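## Task

Find the round red tin sitting on a shelf in one of the storage bays and place it on the desk, moving no other item there. Every other object must stay on the shelf, table or counter it started on. The robot must not tip over or finish leaning. The tin has to rest on the desk by itself, not held up by the robot. At the end, open the gripper and move the robot away from it.

## Robot and tools

Robot: a simulated Hello Robot Stretch 3 with a single arm. It has a two-wheel drive base (0.33 m long, 0.34 m wide), a mast carrying a lift, and a telescoping arm pointing out of the robot's RIGHT side, ending in a wrist (yaw, pitch, roll) and a two-finger gripper. The base cannot slide sideways, so to move the gripper forward or back you drive the base. Turns pivot about the point midway between the drive wheels, 0.05 m behind the front edge. Stowed (arm in, wrist folded) the robot sweeps a 0.28 m radius circle when turning; an unfolded level wrist reaches past it. Occasionally a loose object may get nudged by an outside push.

Frames: the base frame has its origin on the floor between the drive wheels, x forward, y left, z up. hand_pose is reported in it, at the point where closed fingertips meet. The odometry frame is the base frame as it was at scene start; base_odometry counts wheel rotation, so slip appears as travel. Heading is positive to the left, -3.142 to 3.142.

execute_actions: argument actions is a list holding exactly one action or nothing (empty just returns state and pictures). cameras picks which images come back: head_camera, nav_camera, wrist_camera, or all (default); [] gives none. One action may contain:
- base: one command only, an offset from where the base last reported itself. translate_m (metres, -1 to 1, positive forward) or rotate_rad (radians, -3.2 to 3.2, positive counter-clockwise/left).
- joints: absolute targets by name. lift_m 0 to 1.1 (arm height on mast); arm_m 0 to 0.52 (extension); wrist_yaw_rad -1.345 to 4.42 (0 along the arm, positive toward the front, 3.0 folded over the base); wrist_pitch_rad -1.57 to 0.451 (0 level, negative tips fingers down); wrist_roll_rad -2.911 to 2.911 (0 fingers side by side); gripper_m -0.089 to 0.179 (bigger is wider; the real fingertip gap is 0.007 less when nearly shut and 0.025 less when fully open, and zero below 0.007); head_pan_rad -3.953 to 1.73 (0 forward, positive left, -1.57 looks along the arm); head_tilt_rad -1.53 to 0.419 (negative looks down). Done tolerances: 0.004 for lift, arm, gripper; 0.02 rad for yaw, roll, head; 0.05 for pitch.
- contact_limits: only arm_m, a motor effort percent 1 to 100 at which the arm motion halts (contact_stop). Lower is softer but too low stops instantly. It also caps holding force until the next action.
Base and joint motions start together and finish independently; one action runs at most 15 s. Any unknown key or out-of-range number rejects the whole call with no motion. A joint left out may still be driving to an earlier target without that showing in its status. If a result reports a stop, remaining calls in that same reply are skipped.

wait: seconds 0 to 10, commands nothing, returns state and images. zoom_image: camera plus region [x0, y0, x1, y1] in pixels of that camera's latest full image, at most 504x504, origin top-left. finished_scene: scene number; it ends the scene irreversibly and reports success, then gives the next task.

Result lines: base_status and joint_status tell how each motion ended: done (for the base this means wheels turned the full amount, slip included), off_target (stopped short and may keep pushing), contact_stop, time_out, torque_fault. After the last three the target is dropped. The arm or lift goes slack after contact_stop until commanded again; a slack lift can sag under load, keep pressing, or be pushed up by closing fingers on a surface. on_its_own covers uncommanded things; its held at value is a target, not a position, and an effort outside its rest range suggests pushing or carrying. motor_effort is percent of maximum, positive toward higher joint values, peak in brackets; readings are biased and noisy. Positive wheel effort pushes forward. base_tilt is degrees (forward and right positive, a few degrees of fixed bias). turned_by_wheels and turned_by_imu give rotation since the previous result. lidar_m lists 12 distances in 30-degree sectors from straight ahead, counter-clockwise (4th left, 7th behind, 10th right), in a plane 0.17 m up, range 0.15 to 12 m, '-' for nothing; it misses tabletops, glass and thin legs, and the robot's own parts may block sectors 5, 6, 9, 10. wrist_depth_mm (45 to 1000) and head_depth_mm (280 to 4000, image sideways) are 7x7 grids of median depth in mm from top-left. contact_limits shows the current, default and maximum arm limit.

Cameras: head_camera and nav_camera move with head pan and tilt; wrist_camera rides on the gripper. Calibration (pinhole/fisheye intrinsics and base-to-camera transforms) is given and is slightly off per scene.

Speed: the base goes up to 0.30 m/s and 1.9 rad/s only while stowed (lift_m under 0.30, arm_m under 0.03, wrist_yaw_rad over 2.54); otherwise 0.10 m/s and 0.63 rad/s. The simulation continues while you think, holding the last command.

Gripping: command gripper_m smaller than the object's width; smaller squeezes harder, but the stall guard can weaken an overly hard grip so objects slip. To re-squeeze, send a different value. To let go, open at least 0.02 past the touch value. The reading does not confirm a hold.

Cautions: fold or unfold the wrist only with lift_m between 0.32 and 0.95, wrist_pitch_rad -0.4 and roll near 0; once folded, the lift may go down to 0.25. With yaw below -0.4 keep pitch at -0.5 or lower. Base, wrist and head have no contact stop and will shove obstacles; wrist servos overloaded for a few seconds shut off for 10 s (torque_fault). Arm pushes on rigid things with the gripper above about 0.45 m can tip the robot, more so with a higher limit or a repeat push. Never drive while holding or pushing on something fixed; avoid snagging furniture, especially reversing. If tilted, reverse the last move in small steps, pull the gripper free, and lower lift_m to about 0.2. Avoid drops, slams, hard hits and knocking items off.

Each tool is called after ">>>" in YAML: its name, and indented under it one key for each argument.

## Session

>>> execute_actions:
  actions: []

Scene clock: 0.00 s.
base_odometry: x=+0.000 y=+0.000 heading=+0.000 (m, m, rad; odometry frame)
turned_by_wheels: +0.000 (rad since the last result)
turned_by_imu: +0.000 (rad since the last result)
base_tilt: forward=+0.1 right=+0.0 (deg)
lidar_m: 0.97 1.00 1.01 1.23 2.10 1.18 2.09 3.40 1.30 0.86 0.76 0.78
head_depth_mm: 783 794 809 818 832 845 857 / 867 879 891 909 927 941 957 / 964 982 1001 1014 1029 1045 1067 / 1118 1141 1166 1186 1185 1206 1209 / 1120 1114 1121 1119 1124 1126 1123 / 1030 1032 1034 1031 1036 1038 1035 / 953 954 959 957 958 960 963
base_status: not commanded
joint_positions: lift_m=+0.461 arm_m=-0.001 wrist_yaw_rad=+2.833 wrist_pitch_rad=-0.377 wrist_roll_rad=-0.017 gripper_m=+0.037 head_pan_rad=-0.010 head_tilt_rad=-0.006
joint_status: not commanded
motor_effort: left_wheel=+0 right_wheel=+0 lift_m=+41 arm_m=+0 wrist_yaw_rad=+1 wrist_pitch_rad=+6 wrist_roll_rad=+1 gripper_m=+0 head_pan_rad=-1 head_tilt_rad=+2 (%)
hand_pose: x=+0.0483 y=+0.0744 z=+0.4833 quat_wxyz=(+0.238, +0.701, +0.027, +0.672) (m; base frame)
wrist_depth_mm: - - - - 958 846 717 / - - - - - 878 775 / - - - - - 936 796 / - - - - - - 838 / 817 869 868 904 927 937 896 / 711 - 728 738 771 784 806 / 587 597 618 632 634 667 672
pictures: head_camera (sideways: a quarter turn clockwise sets it upright), nav_camera (sideways: a quarter turn counterclockwise sets it upright), wrist_camera
Images, in order (width x height): head_camera 896x504, nav_camera 672x504, wrist_camera 644x364.

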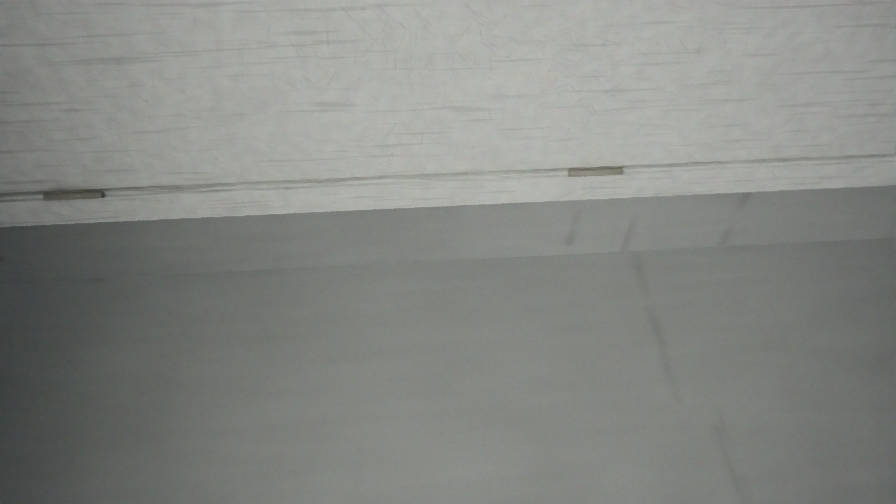

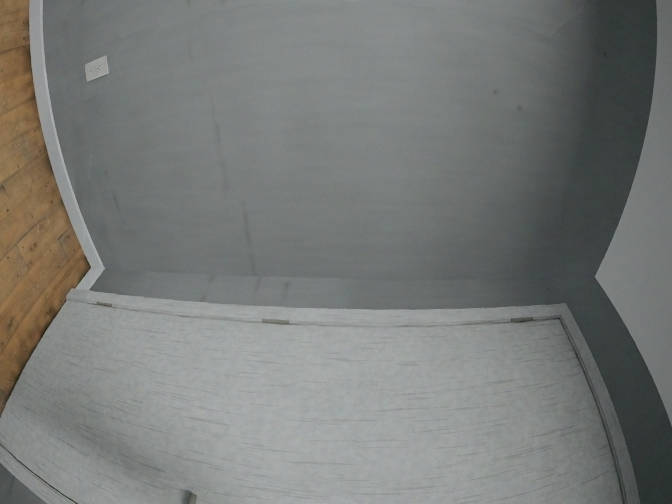

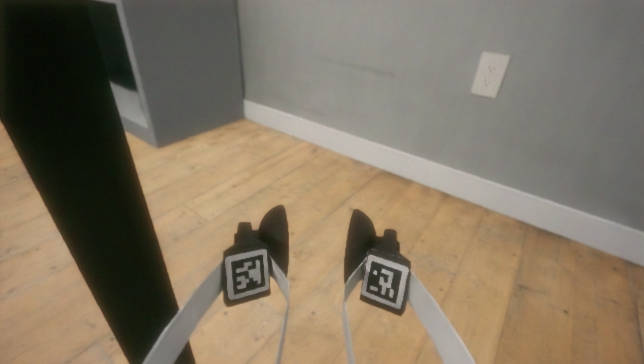

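>>> execute_actions:
  actions:
    - {"joints":{"head_pan_rad":-2.6,"head_tilt_rad":-0.5,"lift_m":0.28}}
  cameras: ["head_camera","nav_camera"]

>>> execute_actions:
  actions:
    - {"joints":{"head_pan_rad":-3.9}}
  cameras: ["head_camera","nav_camera"]

Scene clock: 7.27 s.
base_odometry: x=+0.000 y=+0.000 heading=+0.000 (m, m, rad; odometry frame)
turned_by_wheels: +0.000 (rad since the last result)
turned_by_imu: +0.001 (rad since the last result)
base_tilt: forward=+0.0 right=+0.0 (deg)
lidar_m: 0.98 1.00 1.01 1.23 2.10 1.18 2.08 3.41 1.31 0.86 0.76 0.78
head_depth_mm: 3269 3505 2310 2248 1841 1474 1222 / 3241 3553 3749 2488 1843 1466 1232 / 3185 3482 3408 2505 1852 1482 1232 / 3108 3435 3340 2505 1872 1489 1231 / 3097 3331 3585 2544 1878 1492 1242 / 3048 3238 2348 2362 1892 1485 1244 / 2978 3209 2322 2543 1896 1509 1246
base_status: not commanded
joint_positions: lift_m=+0.280 arm_m=-0.001 wrist_yaw_rad=+2.833 wrist_pitch_rad=-0.378 wrist_roll_rad=-0.017 gripper_m=+0.037 head_pan_rad=-2.593 head_tilt_rad=-0.494
joint_status: all done
motor_effort: left_wheel=+0(0) right_wheel=+0(0) lift_m=+36(37) arm_m=+0(0) wrist_yaw_rad=+0(0) wrist_pitch_rad=+6(6) wrist_roll_rad=+1(1) gripper_m=+0(0) head_pan_rad=-5(50) head_tilt_rad=-3(31) (%)
hand_pose: x=+0.0483 y=+0.0743 z=+0.3019 quat_wxyz=(+0.238, +0.701, +0.027, +0.672) (m; base frame)
wrist_depth_mm: - - - - 988 822 739 / - - - - - 881 768 / - - - - - 893 802 / - 743 772 771 816 825 813 / 574 604 620 618 649 667 672 / 486 - - 509 520 544 552 / 444 - - 444 444 459 467
pictures: head_camera (sideways: a quarter turn clockwise sets it upright), nav_camera (sideways: a quarter turn counterclockwise sets it upright)
camera_calibration (this result's frames):
head_camera: T_world_to_cam=[[0.471041, 0.225854, -0.852708, 1.12984], [0.463874, -0.885636, 0.0216717, -0.0328701], [-0.750294, -0.405758, -0.521938, 0.6445], [0, 0, 0, 1]] pos_world=[-0.0333902, -0.0227794, 1.30053]
nav_camera: T_world_to_cam=[[-0.420201, -0.288782, 0.860254, -1.07876], [-0.548796, 0.835862, 0.0125282, 0.0389927], [-0.722671, -0.46684, -0.509712, 0.622832], [0, 0, 0, 1]] pos_world=[0.0182062, -0.0533565, 1.24498]
Images, in order (width x height): head_camera 896x504, nav_camera 672x504.

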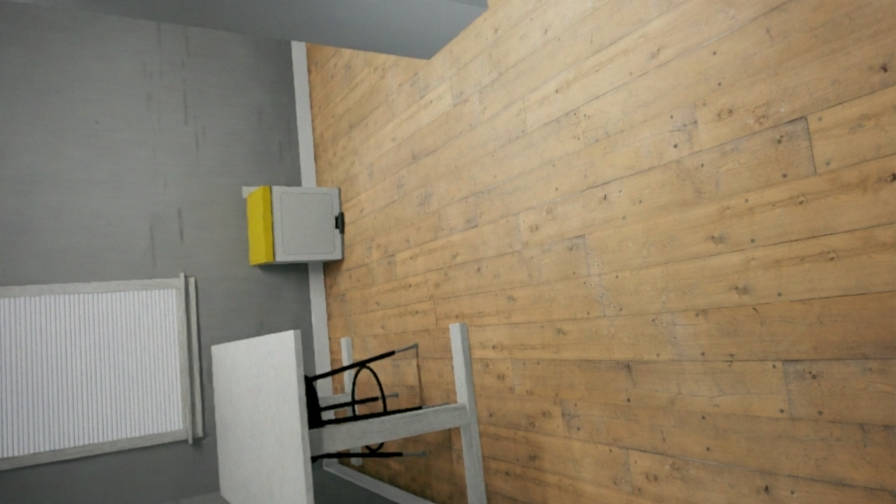

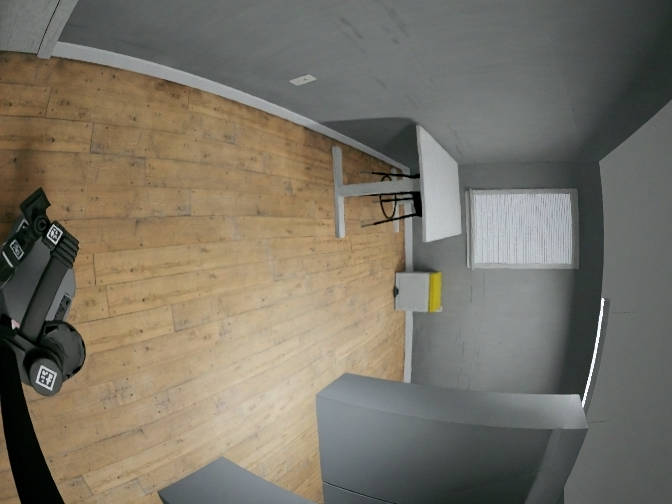

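Scene clock: 8.47 s.
base_odometry: x=+0.000 y=+0.000 heading=+0.000 (m, m, rad; odometry frame)
turned_by_wheels: +0.000 (rad since the last result)
turned_by_imu: +0.000 (rad since the last result)
base_tilt: forward=+0.0 right=+0.0 (deg)
lidar_m: 0.97 1.00 1.01 1.23 2.10 1.18 2.08 3.41 1.30 0.86 0.76 0.78
head_depth_mm: - - - - - - - / 2431 - - - - - - / 2442 2660 2972 2504 1859 1483 1228 / 2403 2639 2896 2405 1872 1490 1237 / 1477 1529 1579 1624 1673 1502 1238 / 1028 1063 1158 1290 1470 1504 1245 / 944 1036 1156 1302 1494 1503 1252
base_status: not commanded
joint_positions: lift_m=+0.280 arm_m=-0.001 wrist_yaw_rad=+2.833 wrist_pitch_rad=-0.378 wrist_roll_rad=-0.017 gripper_m=+0.037 head_pan_rad=-3.893 head_tilt_rad=-0.494
joint_status: all done
motor_effort: left_wheel=+0(0) right_wheel=+0(0) lift_m=+37(36) arm_m=+0(0) wrist_yaw_rad=+0(1) wrist_pitch_rad=+6(6) wrist_roll_rad=+1(1) gripper_m=+1(0) head_pan_rad=-4(50) head_tilt_rad=-3(3) (%)
hand_pose: x=+0.0483 y=+0.0743 z=+0.3019 quat_wxyz=(+0.238, +0.701, +0.027, +0.672) (m; base frame)
wrist_depth_mm: - - - - 986 845 747 / - - - - - 926 765 / - 984 997 - - 889 808 / - 748 763 789 813 824 802 / 570 598 618 623 656 647 674 / 484 - - 512 534 539 556 / 443 - - 440 441 460 462
pictures: head_camera (sideways: a quarter turn clockwise sets it upright), nav_camera (sideways: a quarter turn counterclockwise sets it upright)
camera_calibration (this result's frames):
head_camera: T_world_to_cam=[[0.343696, -0.393507, -0.852658, 1.13055], [-0.72926, -0.683894, 0.0216654, -0.0255837], [-0.591653, 0.614363, -0.52202, 0.643638], [0, 0, 0, 1]] pos_world=[-0.0264136, 0.0319567, 1.30052]
nav_camera: T_world_to_cam=[[-0.39073, 0.327685, 0.860205, -1.07888], [0.658579, 0.752407, 0.0125251, 0.0316317], [-0.64312, 0.571407, -0.509795, 0.622454], [0, 0, 0, 1]] pos_world=[-0.042069, -0.0259427, 1.24498]
Images, in order (width x height): head_camera 896x504, nav_camera 672x504.

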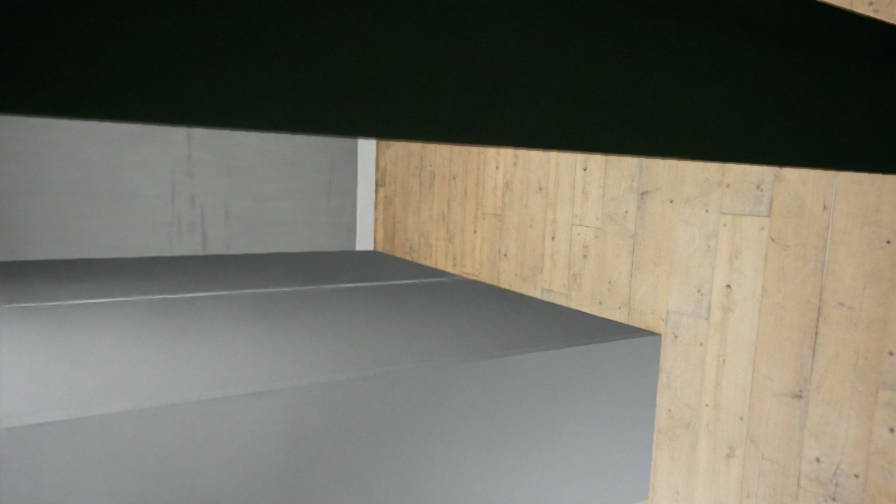

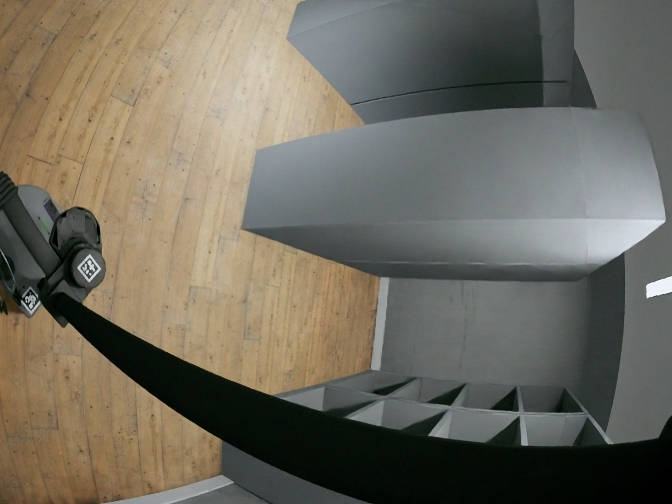

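>>> execute_actions:
  actions:
    - {"base":{"rotate_rad":3.14},"joints":{"head_pan_rad":-1.57,"head_tilt_rad":-0.3}}
  cameras: ["head_camera","nav_camera"]

>>> execute_actions:
  actions:
    - {"base":{"translate_m":0.6}}
  cameras: ["head_camera","nav_camera"]

Scene clock: 20.80 s.
base_odometry: x=+0.000 y=+0.000 heading=+3.140 (m, m, rad; odometry frame)
turned_by_wheels: +3.140 (rad since the last result)
turned_by_imu: +3.083 (rad since the last result)
base_tilt: forward=+0.0 right=+0.0 (deg)
lidar_m: 1.39 3.40 1.33 0.86 0.77 0.78 0.97 1.00 1.01 1.23 2.06 1.18
head_depth_mm: 946 1001 1052 1114 1183 1264 1306 / 1036 1099 1162 1241 1330 1429 1391 / 1142 1216 1300 1391 1512 1604 1391 / 1209 1294 1373 1474 1577 1643 1401 / 1120 1188 1255 1329 1423 1519 1406 / 1043 1096 1164 1241 1382 1670 1409 / 1654 1765 1879 1983 2073 1817 1426
base_status: done
joint_positions: lift_m=+0.280 arm_m=-0.001 wrist_yaw_rad=+2.833 wrist_pitch_rad=-0.378 wrist_roll_rad=-0.017 gripper_m=+0.037 head_pan_rad=-1.577 head_tilt_rad=-0.309
joint_status: all done
motor_effort: left_wheel=-4(13) right_wheel=+3(12) lift_m=+36(36) arm_m=-1(1) wrist_yaw_rad=+0(0) wrist_pitch_rad=+6(6) wrist_roll_rad=+1(1) gripper_m=+0(0) head_pan_rad=+3(50) head_tilt_rad=+5(22) (%)
hand_pose: x=+0.0483 y=+0.0743 z=+0.3019 quat_wxyz=(+0.238, +0.701, +0.027, +0.672) (m; base frame)
wrist_depth_mm: - 768 959 - - - - / - 810 - - - - - / - 881 - - - - - / - 748 763 791 792 842 843 / 571 597 616 625 659 662 669 / 485 - - 522 525 540 551 / 435 - - 441 457 455 463
pictures: head_camera (sideways: a quarter turn clockwise sets it upright), nav_camera (sideways: a quarter turn counterclockwise sets it upright)
camera_calibration (this result's frames):
head_camera: T_world_to_cam=[[0.0551318, 0.354243, -0.933527, 1.23781], [0.997189, -0.0670452, 0.0334501, -0.051464], [-0.050739, -0.932747, -0.356943, 0.425532], [0, 0, 0, 1]] pos_world=[0.0046677, -0.045022, 1.30914]
nav_camera: T_world_to_cam=[[0.0251452, -0.342965, 0.939012, -1.18423], [-0.99956, -0.0234213, 0.0182121, 0.0343389], [0.0157468, -0.939056, -0.343403, 0.401914], [0, 0, 0, 1]] pos_world=[0.0577725, -0.0279246, 1.2494]
Images, in order (width x height): head_camera 896x504, nav_camera 672x504.

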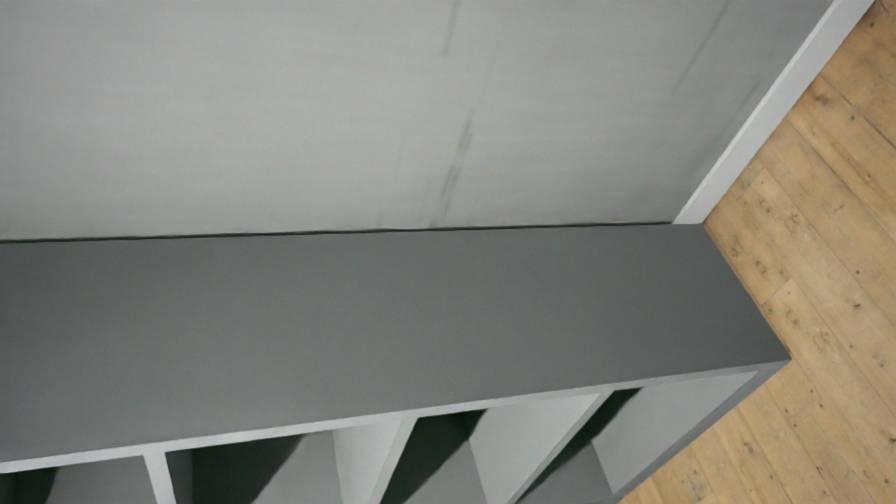

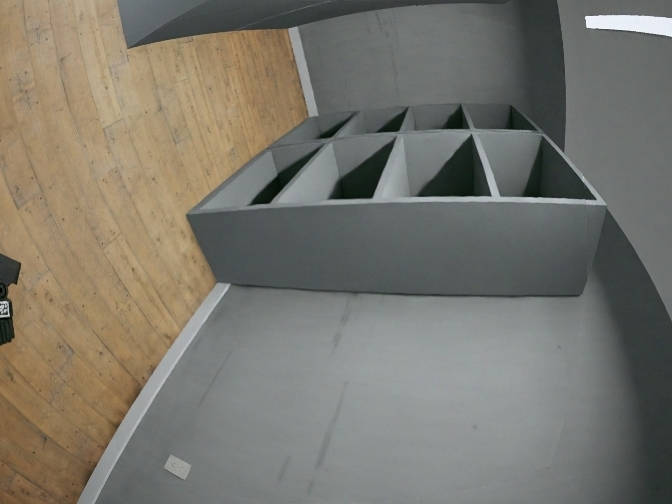

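Scene clock: 24.43 s.
base_odometry: x=-0.600 y=+0.001 heading=+3.140 (m, m, rad; odometry frame)
turned_by_wheels: +0.000 (rad since the last result)
turned_by_imu: +0.004 (rad since the last result)
base_tilt: forward=+0.1 right=+0.0 (deg)
lidar_m: 1.49 2.90 1.81 1.26 1.16 1.17 1.43 1.47 1.25 1.25 0.74 0.75
head_depth_mm: 1072 1165 1274 1391 1551 1645 1376 / 1506 1134 1203 1281 1404 1505 1389 / 1685 1760 1805 1994 1953 1694 1390 / 1779 1862 1966 2075 2141 1769 1399 / 1648 1746 1833 1998 2107 1778 1403 / 1834 2478 2628 2718 2442 1786 1420 / 2261 2371 2502 2624 2479 1806 1422
base_status: done
joint_positions: lift_m=+0.280 arm_m=-0.001 wrist_yaw_rad=+2.833 wrist_pitch_rad=-0.378 wrist_roll_rad=-0.017 gripper_m=+0.037 head_pan_rad=-1.577 head_tilt_rad=-0.309
joint_status: not commanded
motor_effort: left_wheel=-4(11) right_wheel=+3(9) lift_m=+36(37) arm_m=-1(1) wrist_yaw_rad=+0(0) wrist_pitch_rad=+6(6) wrist_roll_rad=+1(1) gripper_m=+0(0) head_pan_rad=+3(4) head_tilt_rad=+4(5) (%)
hand_pose: x=+0.0483 y=+0.0743 z=+0.3019 quat_wxyz=(+0.238, +0.701, +0.027, +0.672) (m; base frame)
wrist_depth_mm: - - - - - - - / - - - - - - - / - - - - - - - / - 743 762 789 810 843 850 / 582 596 603 635 659 653 672 / 478 - - 515 537 537 546 / 436 - - 448 443 457 463
pictures: head_camera (sideways: a quarter turn clockwise sets it upright), nav_camera (sideways: a quarter turn counterclockwise sets it upright)
camera_calibration (this result's frames):
head_camera: T_world_to_cam=[[0.055132, 0.354242, -0.933527, 1.23781], [0.997189, -0.0670459, 0.0334501, -0.051464], [-0.0507397, -0.932747, -0.356943, 0.425532], [0, 0, 0, 1]] pos_world=[0.00466767, -0.045022, 1.30914]
nav_camera: T_world_to_cam=[[0.0251449, -0.342965, 0.939012, -1.18423], [-0.99956, -0.0234206, 0.0182121, 0.0343389], [0.0157461, -0.939056, -0.343403, 0.401914], [0, 0, 0, 1]] pos_world=[0.0577725, -0.0279247, 1.2494]
Images, in order (width x height): head_camera 896x504, nav_camera 672x504.

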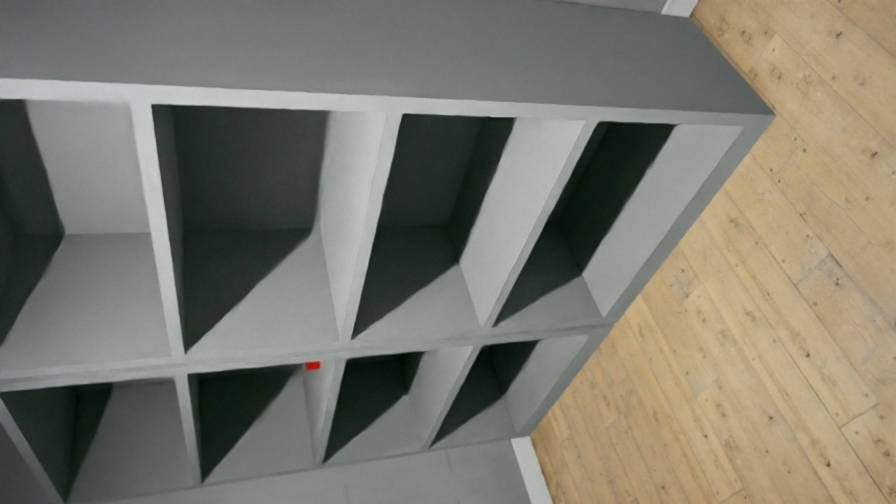

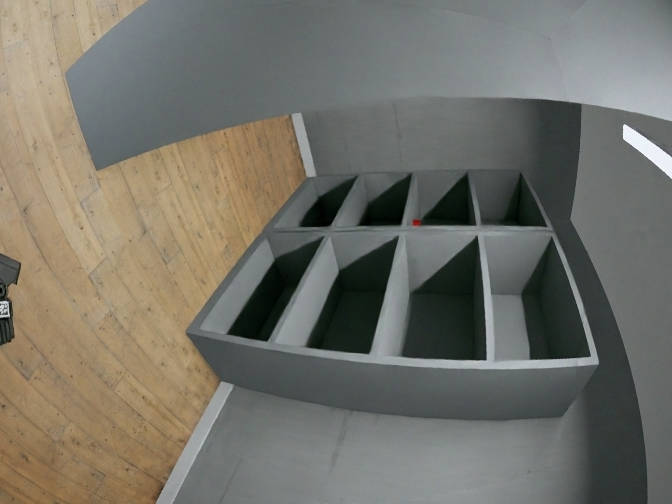

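>>> execute_actions:
  actions:
    - {"base":{"rotate_rad":-1.57}}
  cameras: []

>>> execute_actions:
  actions:
    - {"base":{"translate_m":0.8},"joints":{"head_pan_rad":-0.7,"head_tilt_rad":-0.5}}
  cameras: ["head_camera","nav_camera"]

Scene clock: 47.63 s.
base_odometry: x=-0.600 y=+0.001 heading=+1.570 (m, m, rad; odometry frame)
turned_by_wheels: -1.570 (rad since the last result)
turned_by_imu: -1.539 (rad since the last result)
base_tilt: forward=+0.1 right=+0.0 (deg)
lidar_m: 1.26 0.74 0.75 1.49 3.30 1.81 1.26 1.16 1.17 1.44 1.47 1.25
head_depth_mm: 1090 1151 1214 1293 1366 1461 1379 / 1199 1267 1343 1437 1539 1627 1385 / 1328 1408 1504 1621 1753 1757 1396 / 1506 1603 1734 1854 1999 1769 1409 / 1482 1566 1657 1753 1863 1784 1411 / 1380 1452 1523 1607 1708 1730 1416 / 1288 1349 1415 1494 1556 1637 1424
base_status: done
joint_positions: lift_m=+0.280 arm_m=-0.001 wrist_yaw_rad=+2.833 wrist_pitch_rad=-0.378 wrist_roll_rad=-0.017 gripper_m=+0.037 head_pan_rad=-1.577 head_tilt_rad=-0.309
joint_status: not commanded
motor_effort: left_wheel=+4(18) right_wheel=-3(8) lift_m=+36(36) arm_m=-1(1) wrist_yaw_rad=+0(0) wrist_pitch_rad=+6(6) wrist_roll_rad=+1(1) gripper_m=+0(1) head_pan_rad=+3(4) head_tilt_rad=+5(5) (%)
hand_pose: x=+0.0483 y=+0.0742 z=+0.3019 quat_wxyz=(+0.238, +0.701, +0.027, +0.672) (m; base frame)
wrist_depth_mm: - - - - 707 627 581 / - - - - 756 653 - / - 954 - - 828 705 - / - 761 754 790 818 766 865 / 575 599 635 622 653 651 686 / 485 - - 506 536 537 555 / 438 - - 444 452 453 466
pictures: none
No camera images: the call's "cameras" was empty. Leave "cameras" out to get every camera's image.

Scene clock: 52.07 s.
base_odometry: x=-0.599 y=+0.801 heading=+1.570 (m, m, rad; odometry frame)
turned_by_wheels: +0.000 (rad since the last result)
turned_by_imu: +0.006 (rad since the last result)
base_tilt: forward=+0.0 right=+0.0 (deg)
lidar_m: 1.11 1.97 0.66 0.43 0.42 2.53 1.94 1.76 1.62 1.06 0.79 0.53
head_depth_mm: 762 831 921 1023 1160 1332 1223 / 776 850 938 1053 1189 1354 1227 / 780 851 943 1054 1206 1365 1235 / 462 492 530 581 658 801 950 / 417 859 868 610 1114 881 1163 / 815 899 943 643 1117 886 1173 / 829 917 957 649 1124 922 1170
base_status: done
joint_positions: lift_m=+0.280 arm_m=-0.001 wrist_yaw_rad=+2.833 wrist_pitch_rad=-0.378 wrist_roll_rad=-0.017 gripper_m=+0.037 head_pan_rad=-0.707 head_tilt_rad=-0.494
joint_status: all done
motor_effort: left_wheel=+3(17) right_wheel=-3(5) lift_m=+37(37) arm_m=-1(1) wrist_yaw_rad=+0(1) wrist_pitch_rad=+6(6) wrist_roll_rad=+1(1) gripper_m=+0(0) head_pan_rad=+4(48) head_tilt_rad=-3(22) (%)
hand_pose: x=+0.0483 y=+0.0742 z=+0.3019 quat_wxyz=(+0.238, +0.701, +0.027, +0.672) (m; base frame)
wrist_depth_mm: - 401 510 690 - - - / - 427 541 787 - - - / - 466 588 864 - - - / - 501 633 780 792 842 869 / 564 561 605 613 657 642 677 / 487 - - 512 527 531 550 / 440 - - 445 444 452 462
pictures: head_camera (sideways: a quarter turn clockwise sets it upright), nav_camera (sideways: a quarter turn counterclockwise sets it upright)
camera_calibration (this result's frames):
head_camera: T_world_to_cam=[[-0.361034, 0.378283, -0.852383, 1.13449], [0.698444, 0.715337, 0.0216303, -0.034247], [0.617924, -0.587533, -0.522471, 0.636846], [0, 0, 0, 1]] pos_world=[0.0399888, -0.0304934, 1.3005]
nav_camera: T_world_to_cam=[[0.405127, -0.310456, 0.859935, -1.08338], [-0.624802, -0.780683, 0.0125081, 0.0394825], [0.667454, -0.542356, -0.51025, 0.615052], [0, 0, 0, 1]] pos_world=[0.053057, 0.0280584, 1.24497]
Images, in order (width x height): head_camera 896x504, nav_camera 672x504.

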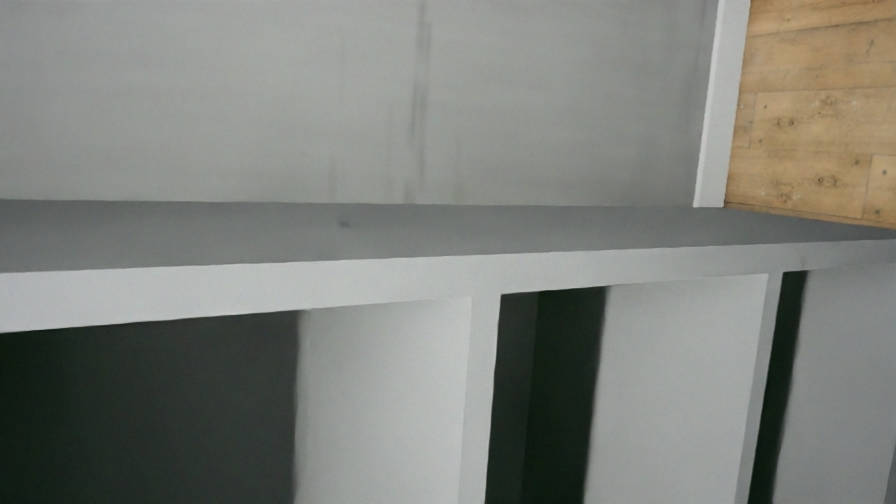

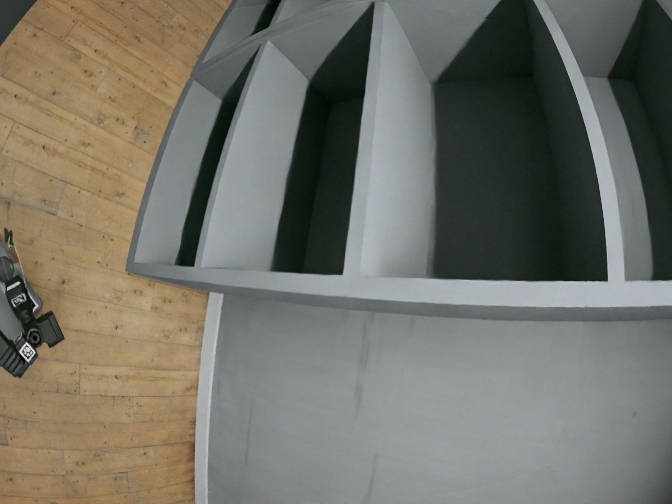

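>>> execute_actions:
  actions:
    - {"base":{"rotate_rad":0.66},"joints":{"head_pan_rad":-0.3,"head_tilt_rad":-0.7}}
  cameras: ["head_camera","nav_camera"]

Scene clock: 64.77 s.
base_odometry: x=-0.599 y=+0.801 heading=+2.230 (m, m, rad; odometry frame)
turned_by_wheels: +0.660 (rad since the last result)
turned_by_imu: +0.649 (rad since the last result)
base_tilt: forward=+0.1 right=+0.0 (deg)
lidar_m: 1.51 0.56 0.42 0.43 2.52 1.86 1.77 1.39 1.02 0.53 0.53 1.11
head_depth_mm: 951 863 1281 1115 1343 1228 1105 / 917 992 1221 1193 1454 1279 1127 / 1174 1109 1279 1488 1514 1307 1131 / 1620 1849 2148 1851 1559 1314 1136 / 1660 1881 2174 1924 1554 1316 1137 / 1627 1827 2070 1911 1561 1313 1136 / 1569 1765 2000 1924 1570 1319 1143
base_status: done
joint_positions: lift_m=+0.280 arm_m=-0.001 wrist_yaw_rad=+2.833 wrist_pitch_rad=-0.378 wrist_roll_rad=-0.017 gripper_m=+0.037 head_pan_rad=-0.307 head_tilt_rad=-0.691
joint_status: all done
motor_effort: left_wheel=-3(13) right_wheel=+3(10) lift_m=+37(37) arm_m=-1(1) wrist_yaw_rad=+0(1) wrist_pitch_rad=+6(6) wrist_roll_rad=+1(1) gripper_m=+0(0) head_pan_rad=+3(33) head_tilt_rad=-4(23) (%)
hand_pose: x=+0.0483 y=+0.0742 z=+0.3019 quat_wxyz=(+0.238, +0.701, +0.027, +0.672) (m; base frame)
wrist_depth_mm: - - - 427 461 504 561 / - - - 474 504 548 634 / - 994 - 520 561 614 710 / - 745 761 577 629 716 775 / 584 600 619 614 650 653 681 / 485 - - 511 533 533 545 / 443 - - 439 449 456 464
pictures: head_camera (sideways: a quarter turn clockwise sets it upright), nav_camera (sideways: a quarter turn counterclockwise sets it upright)
camera_calibration (this result's frames):
head_camera: T_world_to_cam=[[-0.629305, 0.255153, -0.73408, 0.981909], [0.367457, 0.930004, 0.00824226, -0.0147944], [0.6848, -0.264556, -0.679013, 0.840085], [0, 0, 0, 1]] pos_world=[0.0480662, -0.0145285, 1.29135]
nav_camera: T_world_to_cam=[[0.645099, -0.176017, 0.743549, -0.933116], [-0.269623, -0.962947, 0.00596966, 0.0458307], [0.714948, -0.204329, -0.668655, 0.820836], [0, 0, 0, 1]] pos_world=[0.0274542, 0.0476091, 1.2424]
Images, in order (width x height): head_camera 896x504, nav_camera 672x504.

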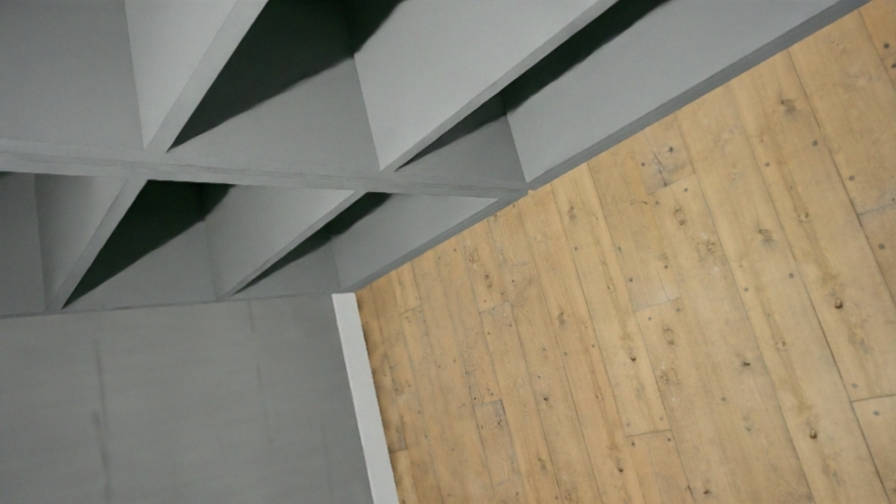

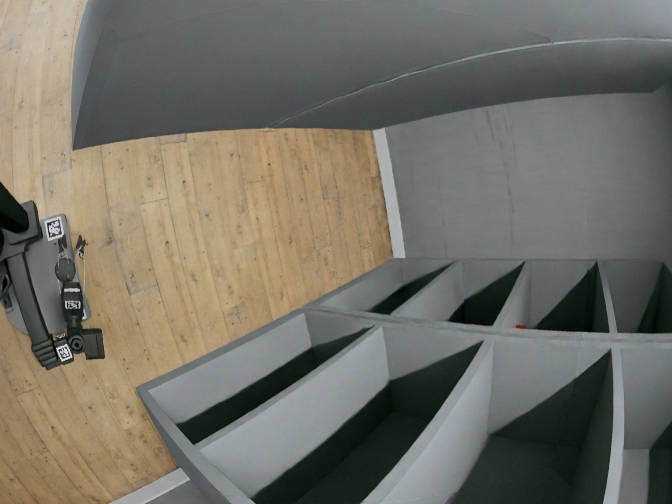

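>>> execute_actions:
  actions:
    - {"base":{"translate_m":1.0},"joints":{"lift_m":0.85,"head_pan_rad":-1.3,"head_tilt_rad":-0.3}}

Scene clock: 85.83 s.
base_odometry: x=-1.212 y=+1.592 heading=+2.230 (m, m, rad; odometry frame)
turned_by_wheels: +0.000 (rad since the last result)
turned_by_imu: +0.009 (rad since the last result)
base_tilt: forward=+0.0 right=-0.1 (deg)
lidar_m: 0.97 0.54 0.40 0.39 0.41 0.56 2.77 1.01 1.01 0.52 1.02 1.01
head_depth_mm: 400 430 465 764 546 996 819 / 466 448 478 514 549 594 647 / 419 848 908 785 570 970 784 / 449 886 954 921 624 1051 834 / 495 918 981 933 663 1061 836 / 486 941 1012 819 673 1071 842 / 540 971 1051 959 718 1074 875
base_status: done
joint_positions: lift_m=+0.850 arm_m=-0.001 wrist_yaw_rad=+2.833 wrist_pitch_rad=-0.379 wrist_roll_rad=-0.017 gripper_m=+0.037 head_pan_rad=-1.293 head_tilt_rad=-0.310
joint_status: all done
motor_effort: left_wheel=-4(15) right_wheel=+3(10) lift_m=+45(49) arm_m=-1(1) wrist_yaw_rad=+0(2) wrist_pitch_rad=+6(6) wrist_roll_rad=+1(1) gripper_m=+1(0) head_pan_rad=-4(53) head_tilt_rad=+5(28) (%)
hand_pose: x=+0.0483 y=+0.0742 z=+0.8715 quat_wxyz=(+0.238, +0.701, +0.027, +0.672) (m; base frame)
wrist_depth_mm: - 357 391 407 451 482 520 / - 385 420 445 489 535 602 / - 423 457 496 546 608 695 / - 464 496 558 611 687 805 / 460 517 540 614 698 809 907 / 520 - 603 702 852 944 938 / 564 612 728 827 982 - 958
pictures: head_camera (sideways: a quarter turn clockwise sets it upright), nav_camera (sideways: a quarter turn counterclockwise sets it upright), wrist_camera
camera_calibration (this result's frames):
head_camera: T_world_to_cam=[[-0.0463853, 0.355996, -0.933336, 1.23818], [0.976088, 0.214793, 0.0334171, -0.0512923], [0.21237, -0.909467, -0.357446, 0.424582], [0, 0, 0, 1]] pos_world=[0.0173305, -0.0436264, 1.30912]
nav_camera: T_world_to_cam=[[0.120296, -0.322698, 0.938826, -1.18457], [-0.953029, -0.302332, 0.0181963, 0.0340756], [0.277966, -0.896918, -0.34391, 0.400974], [0, 0, 0, 1]] pos_world=[0.0635162, -0.0123144, 1.24938]
wrist_camera: T_world_to_cam=[[0.947564, -0.311084, 0.0731363, -0.0940954], [-0.107685, -0.526307, -0.843448, 0.807429], [0.300875, 0.791346, -0.532208, 0.561118], [0, 0, 0, 1]] pos_world=[0.00728326, -0.0483544, 0.986538]
Images, in order (width x height): head_camera 896x504, nav_camera 672x504, wrist_camera 644x364.

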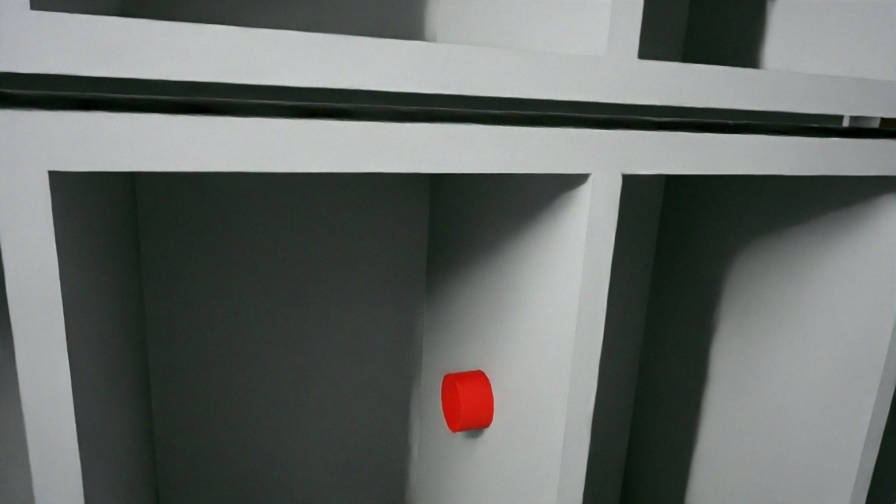

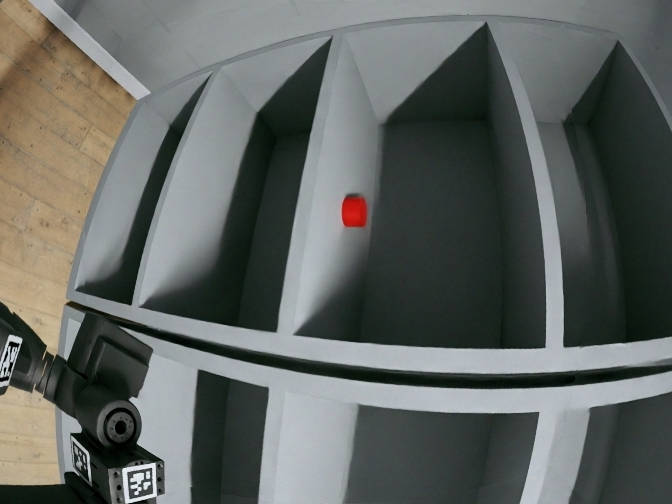

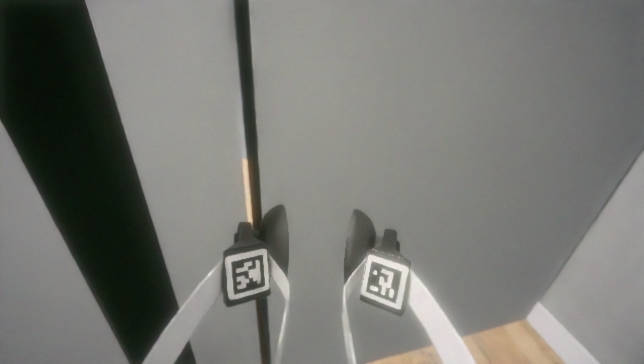

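>>> execute_actions:
  actions:
    - {"base":{"translate_m":0.4},"joints":{"wrist_yaw_rad":0,"gripper_m":0.15,"head_tilt_rad":-0.6,"head_pan_rad":-1.5}}
  cameras: []

>>> execute_actions:
  actions:
    - {"joints":{"wrist_pitch_rad":0,"lift_m":0.9}}

Scene clock: 105.67 s.
base_odometry: x=-1.456 y=+1.908 heading=+2.230 (m, m, rad; odometry frame)
turned_by_wheels: +0.000 (rad since the last result)
turned_by_imu: +0.004 (rad since the last result)
base_tilt: forward=+0.0 right=+0.0 (deg)
lidar_m: 0.57 0.53 0.40 0.38 0.40 0.55 3.16 1.36 0.62 0.99 0.75 0.59
head_depth_mm: 784 874 699 955 956 854 - / 788 881 703 1132 997 860 - / 796 887 682 1135 995 - - / 796 891 682 1140 997 1216 1130 / 801 896 717 1145 1006 1216 1137 / 806 900 719 1150 1008 1221 1138 / 809 908 726 1159 1012 1146 1143
base_status: done
joint_positions: lift_m=+0.850 arm_m=-0.001 wrist_yaw_rad=+0.002 wrist_pitch_rad=-0.379 wrist_roll_rad=-0.017 gripper_m=+0.150 head_pan_rad=-1.493 head_tilt_rad=-0.592
joint_status: all done
motor_effort: left_wheel=-4(6) right_wheel=+3(6) lift_m=+46(45) arm_m=-1(1) wrist_yaw_rad=-2(2) wrist_pitch_rad=+6(6) wrist_roll_rad=+1(1) gripper_m=+1(98) head_pan_rad=-4(24) head_tilt_rad=-4(25) (%)
hand_pose: x=-0.0210 y=-0.3734 z=+0.8715 quat_wxyz=(+0.701, +0.135, -0.688, -0.131) (m; base frame)
wrist_depth_mm: 611 687 669 674 253 251 248 / 622 757 730 733 736 537 351 / 619 814 830 807 788 529 348 / 632 786 818 847 851 515 346 / 604 662 661 678 687 472 374 / 540 521 547 560 562 - 417 / 616 797 883 507 505 505 510
pictures: none
No camera images: the call's "cameras" was empty. Leave "cameras" out to get every camera's image.

Scene clock: 106.97 s.
base_odometry: x=-1.456 y=+1.908 heading=+2.230 (m, m, rad; odometry frame)
turned_by_wheels: +0.000 (rad since the last result)
turned_by_imu: +0.000 (rad since the last result)
base_tilt: forward=+0.0 right=+0.0 (deg)
lidar_m: 0.57 0.53 0.40 0.38 0.40 0.55 3.17 1.37 0.62 0.98 0.75 0.59
head_depth_mm: 787 874 698 951 961 - - / 790 883 705 1130 1021 - - / 793 882 682 1137 1080 - - / 799 889 684 1139 999 1218 1136 / 802 893 719 594 1002 1218 1138 / 806 902 721 1154 1005 1222 1142 / 811 904 727 1154 1011 1146 1146
base_status: not commanded
joint_positions: lift_m=+0.900 arm_m=-0.001 wrist_yaw_rad=+0.002 wrist_pitch_rad=-0.021 wrist_roll_rad=-0.017 gripper_m=+0.150 head_pan_rad=-1.493 head_tilt_rad=-0.592
joint_status: all done
motor_effort: left_wheel=-4(4) right_wheel=+3(3) lift_m=+45(46) arm_m=-1(1) wrist_yaw_rad=-2(2) wrist_pitch_rad=+8(9) wrist_roll_rad=+1(1) gripper_m=+1(1) head_pan_rad=-4(4) head_tilt_rad=-4(3) (%)
hand_pose: x=-0.0209 y=-0.3999 z=+1.0092 quat_wxyz=(+0.713, +0.008, -0.701, -0.007) (m; base frame)
wrist_depth_mm: 614 702 697 702 682 552 356 / 619 749 742 720 720 541 352 / 605 729 744 745 738 535 347 / 323 338 365 398 433 452 343 / 624 763 819 309 304 307 306 / 625 834 856 838 829 - 336 / 673 765 767 769 775 524 335
pictures: head_camera (sideways: a quarter turn clockwise sets it upright), nav_camera (sideways: a quarter turn counterclockwise sets it upright), wrist_camera
camera_calibration (this result's frames):
head_camera: T_world_to_cam=[[0.00607084, 0.603411, -0.797407, 1.06058], [0.999839, 0.00982189, 0.0150444, -0.027509], [0.01691, -0.79737, -0.603254, 0.745612], [0, 0, 0, 1]] pos_world=[0.00845771, -0.045166, 1.29592]
nav_camera: T_world_to_cam=[[0.0731351, -0.587443, 0.805954, -1.01097], [-0.993781, -0.110962, 0.00930115, 0.0459098], [0.0839667, -0.801622, -0.591905, 0.724846], [0, 0, 0, 1]] pos_world=[0.0586989, -0.00774048, 1.24341]
wrist_camera: T_world_to_cam=[[-0.997353, 0.031687, 0.0654424, -0.081932], [-0.0576143, 0.204645, -0.977139, 1.09491], [-0.0443551, -0.978323, -0.202277, -0.017474], [0, 0, 0, 1]] pos_world=[-0.0194075, -0.238567, 1.07171]
Images, in order (width x height): head_camera 896x504, nav_camera 672x504, wrist_camera 644x364.

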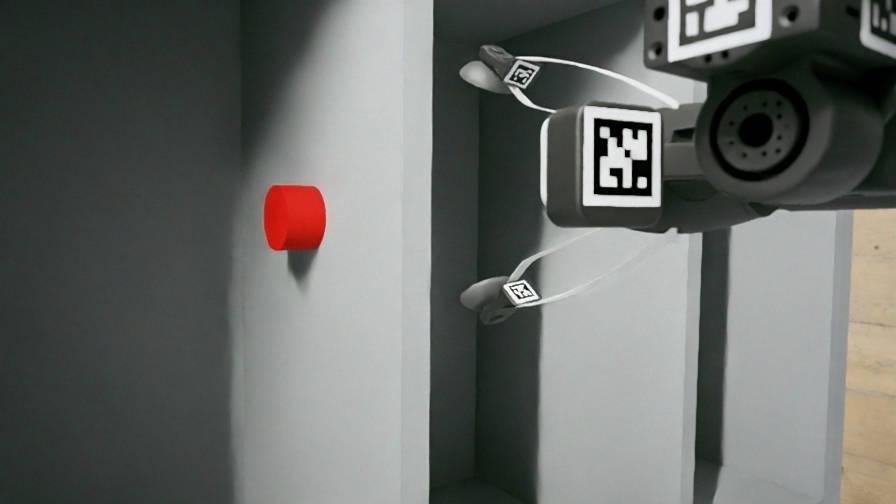

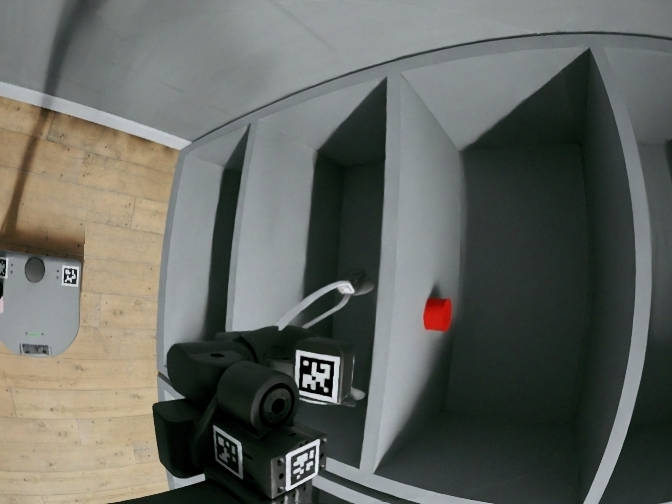

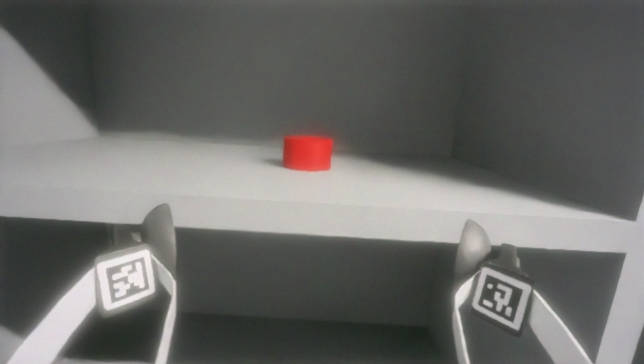

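>>> execute_actions:
  actions:
    - {"joints":{"lift_m":0.922}}
  cameras: []

>>> execute_actions:
  actions:
    - {"joints":{"arm_m":0.2}}
  cameras: ["wrist_camera","head_camera"]

Scene clock: 116.03 s.
base_odometry: x=-1.456 y=+1.908 heading=+2.230 (m, m, rad; odometry frame)
turned_by_wheels: +0.000 (rad since the last result)
turned_by_imu: +0.001 (rad since the last result)
base_tilt: forward=+0.0 right=+0.0 (deg)
lidar_m: 0.57 0.53 0.40 0.38 0.40 0.55 3.16 1.37 0.62 0.99 0.74 0.59
head_depth_mm: 786 876 698 578 988 - - / 793 879 703 1130 988 - - / 794 887 681 1129 - - - / 798 891 682 1140 999 1210 1129 / 798 895 719 594 1001 1218 1138 / 803 898 722 1151 1004 1221 1140 / 810 908 726 1153 1010 1144 1146
base_status: not commanded
joint_positions: lift_m=+0.922 arm_m=-0.001 wrist_yaw_rad=+0.002 wrist_pitch_rad=-0.020 wrist_roll_rad=-0.017 gripper_m=+0.150 head_pan_rad=-1.493 head_tilt_rad=-0.592
joint_status: all done
motor_effort: left_wheel=-5(5) right_wheel=+3(3) lift_m=+45(48) arm_m=-1(1) wrist_yaw_rad=-2(3) wrist_pitch_rad=+8(8) wrist_roll_rad=+1(1) gripper_m=+0(1) head_pan_rad=-4(5) head_tilt_rad=-4(3) (%)
hand_pose: x=-0.0209 y=-0.3999 z=+1.0313 quat_wxyz=(+0.713, +0.008, -0.701, -0.007) (m; base frame)
wrist_depth_mm: 619 694 703 702 687 555 355 / 618 728 736 709 712 536 351 / 623 759 742 743 754 529 350 / 407 435 470 467 550 491 342 / 313 310 313 312 313 341 314 / 640 869 842 828 819 - 322 / 707 790 799 830 798 534 333
pictures: none
No camera images: the call's "cameras" was empty. Leave "cameras" out to get every camera's image.

Scene clock: 118.77 s.
base_odometry: x=-1.456 y=+1.908 heading=+2.230 (m, m, rad; odometry frame)
turned_by_wheels: +0.000 (rad since the last result)
turned_by_imu: +0.000 (rad since the last result)
base_tilt: forward=+0.0 right=+0.0 (deg)
lidar_m: 0.57 0.53 0.40 0.38 0.40 0.55 3.17 1.37 0.62 0.98 0.75 0.59
head_depth_mm: 787 875 762 - 957 876 1096 / 792 879 788 - 962 882 1121 / 794 887 749 - 967 1205 1126 / 798 888 712 1143 999 1212 1132 / 803 893 718 1141 1001 1220 1137 / 806 902 721 1150 1007 1217 1140 / 811 905 727 1155 1010 1139 1146
base_status: not commanded
joint_positions: lift_m=+0.922 arm_m=+0.200 wrist_yaw_rad=+0.001 wrist_pitch_rad=-0.020 wrist_roll_rad=-0.017 gripper_m=+0.150 head_pan_rad=-1.493 head_tilt_rad=-0.593
joint_status: all done
motor_effort: left_wheel=-4(4) right_wheel=+3(3) lift_m=+45(45) arm_m=+4(7) wrist_yaw_rad=-1(5) wrist_pitch_rad=+8(8) wrist_roll_rad=+1(1) gripper_m=+1(1) head_pan_rad=-3(5) head_tilt_rad=-3(3) (%)
hand_pose: x=-0.0212 y=-0.6003 z=+1.0314 quat_wxyz=(+0.713, +0.008, -0.701, -0.007) (m; base frame)
wrist_depth_mm: 503 512 514 506 508 504 360 / 534 529 524 518 526 512 353 / 550 546 545 544 549 535 353 / 405 432 461 329 537 487 346 / 248 277 270 264 294 337 312 / 191 175 191 196 202 - 216 / 138 144 147 150 154 152 163
pictures: head_camera (sideways: a quarter turn clockwise sets it upright), wrist_camera
camera_calibration (this result's frames):
head_camera: T_world_to_cam=[[0.00619426, 0.603657, -0.79722, 1.06033], [0.999841, 0.00958088, 0.0150233, -0.0274815], [0.016707, -0.797187, -0.603502, 0.745935], [0, 0, 0, 1]] pos_world=[0.00844689, -0.0451647, 1.2959]
wrist_camera: T_world_to_cam=[[-0.997321, 0.0327064, 0.0654233, -0.0766483], [-0.0574121, 0.204147, -0.977255, 1.15738], [-0.0453185, -0.978394, -0.201722, -0.209744], [0, 0, 0, 1]] pos_world=[-0.0195005, -0.438981, 1.09376]
Images, in order (width x height): head_camera 896x504, wrist_camera 644x364.

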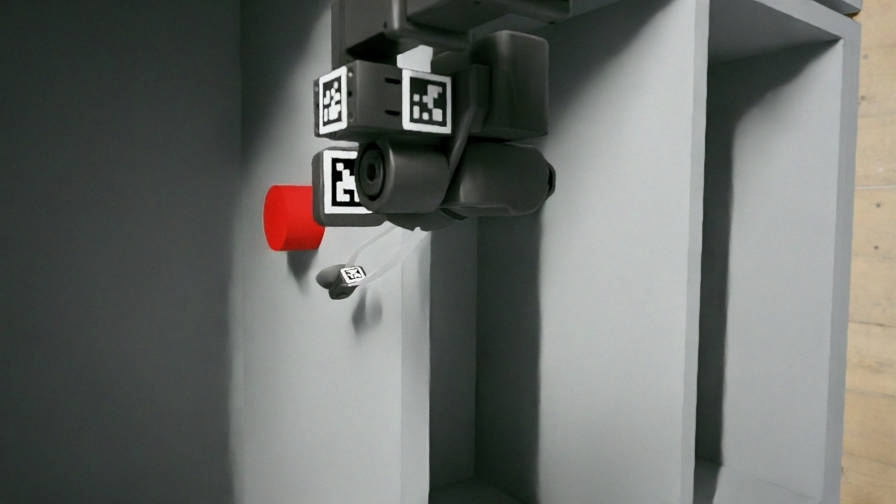

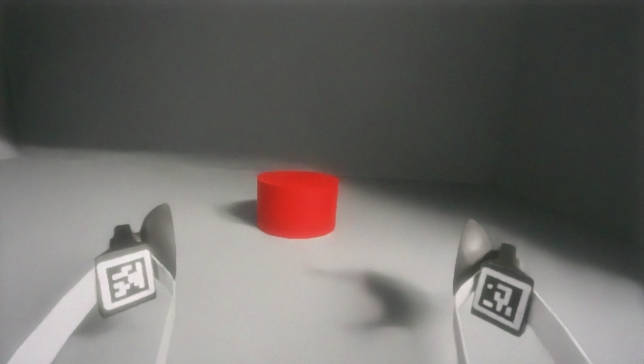

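>>> execute_actions:
  actions:
    - {"joints":{"arm_m":0.345,"lift_m":0.912}}
  cameras: ["wrist_camera","head_camera"]

Scene clock: 126.20 s.
base_odometry: x=-1.456 y=+1.908 heading=+2.230 (m, m, rad; odometry frame)
turned_by_wheels: +0.000 (rad since the last result)
turned_by_imu: -0.021 (rad since the last result)
base_tilt: forward=+0.0 right=-0.1 (deg)
lidar_m: 0.58 0.55 0.40 0.38 0.40 0.54 3.17 1.37 0.62 0.98 0.75 0.60
head_depth_mm: 790 879 - 1103 953 903 1096 / 793 872 - 1126 986 1207 1125 / 797 873 - 1153 992 1201 1132 / 795 889 670 1138 996 1212 1128 / 797 892 709 1141 1000 1213 1131 / 802 895 715 1145 1002 1220 1136 / 803 895 721 1149 1003 1188 1139
base_status: not commanded
joint_positions: lift_m=+0.923 arm_m=+0.345 wrist_yaw_rad=+0.002 wrist_pitch_rad=+0.006 wrist_roll_rad=-0.017 gripper_m=+0.150 head_pan_rad=-1.494 head_tilt_rad=-0.596
joint_status: lift_m contact_stop (moved +0.001 of -0.010); the others done
on_its_own: lift_m is slack since a contact_stop, until your next command for it (your +0.912 is given up)
motor_effort: left_wheel=+3(20) right_wheel=-3(4) lift_m=+40(39) arm_m=+5(26) wrist_yaw_rad=-2(10) wrist_pitch_rad=-2(49) wrist_roll_rad=+1(7) gripper_m=+1(0) head_pan_rad=-4(5) head_tilt_rad=-1(3) (%)
hand_pose: x=-0.0210 y=-0.7459 z=+1.0393 quat_wxyz=(+0.713, -0.001, -0.701, +0.002) (m; base frame)
wrist_depth_mm: 370 372 373 373 377 376 338 / 382 383 386 386 380 387 328 / 394 392 393 397 398 398 329 / 401 400 410 405 408 412 327 / 277 308 177 315 332 382 307 / 207 145 129 153 221 - 236 / 146 153 132 149 166 162 177
pictures: head_camera (sideways: a quarter turn clockwise sets it upright), wrist_camera
camera_calibration (this result's frames):
head_camera: T_world_to_cam=[[0.00666084, 0.606438, -0.795103, 1.05757], [0.999855, 0.0084015, 0.0147841, -0.0271702], [0.0156457, -0.795087, -0.606294, 0.749574], [0, 0, 0, 1]] pos_world=[0.00839434, -0.0451461, 1.29574]
wrist_camera: T_world_to_cam=[[-0.997365, 0.0335256, 0.0643318, -0.070443], [-0.0573335, 0.179039, -0.98217, 1.18122], [-0.0444457, -0.983271, -0.176645, -0.38026], [0, 0, 0, 1]] pos_world=[-0.0194348, -0.583021, 1.09752]
Images, in order (width x height): head_camera 896x504, wrist_camera 644x364.

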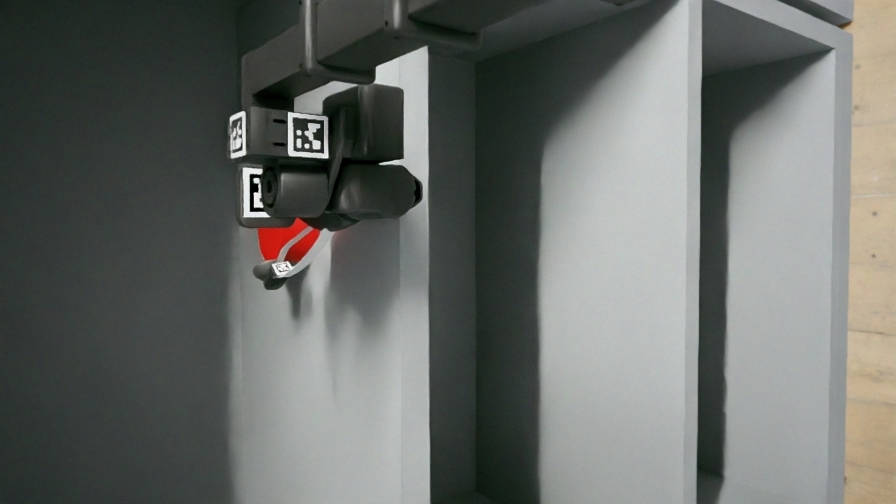

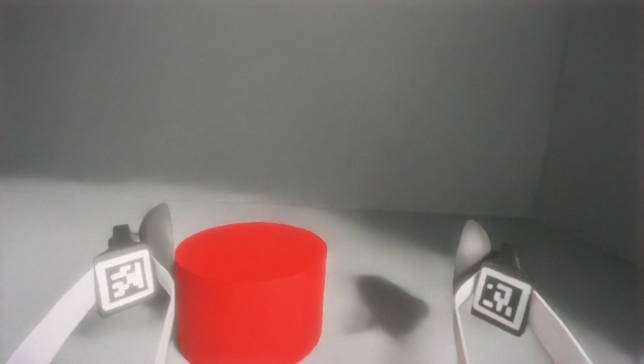

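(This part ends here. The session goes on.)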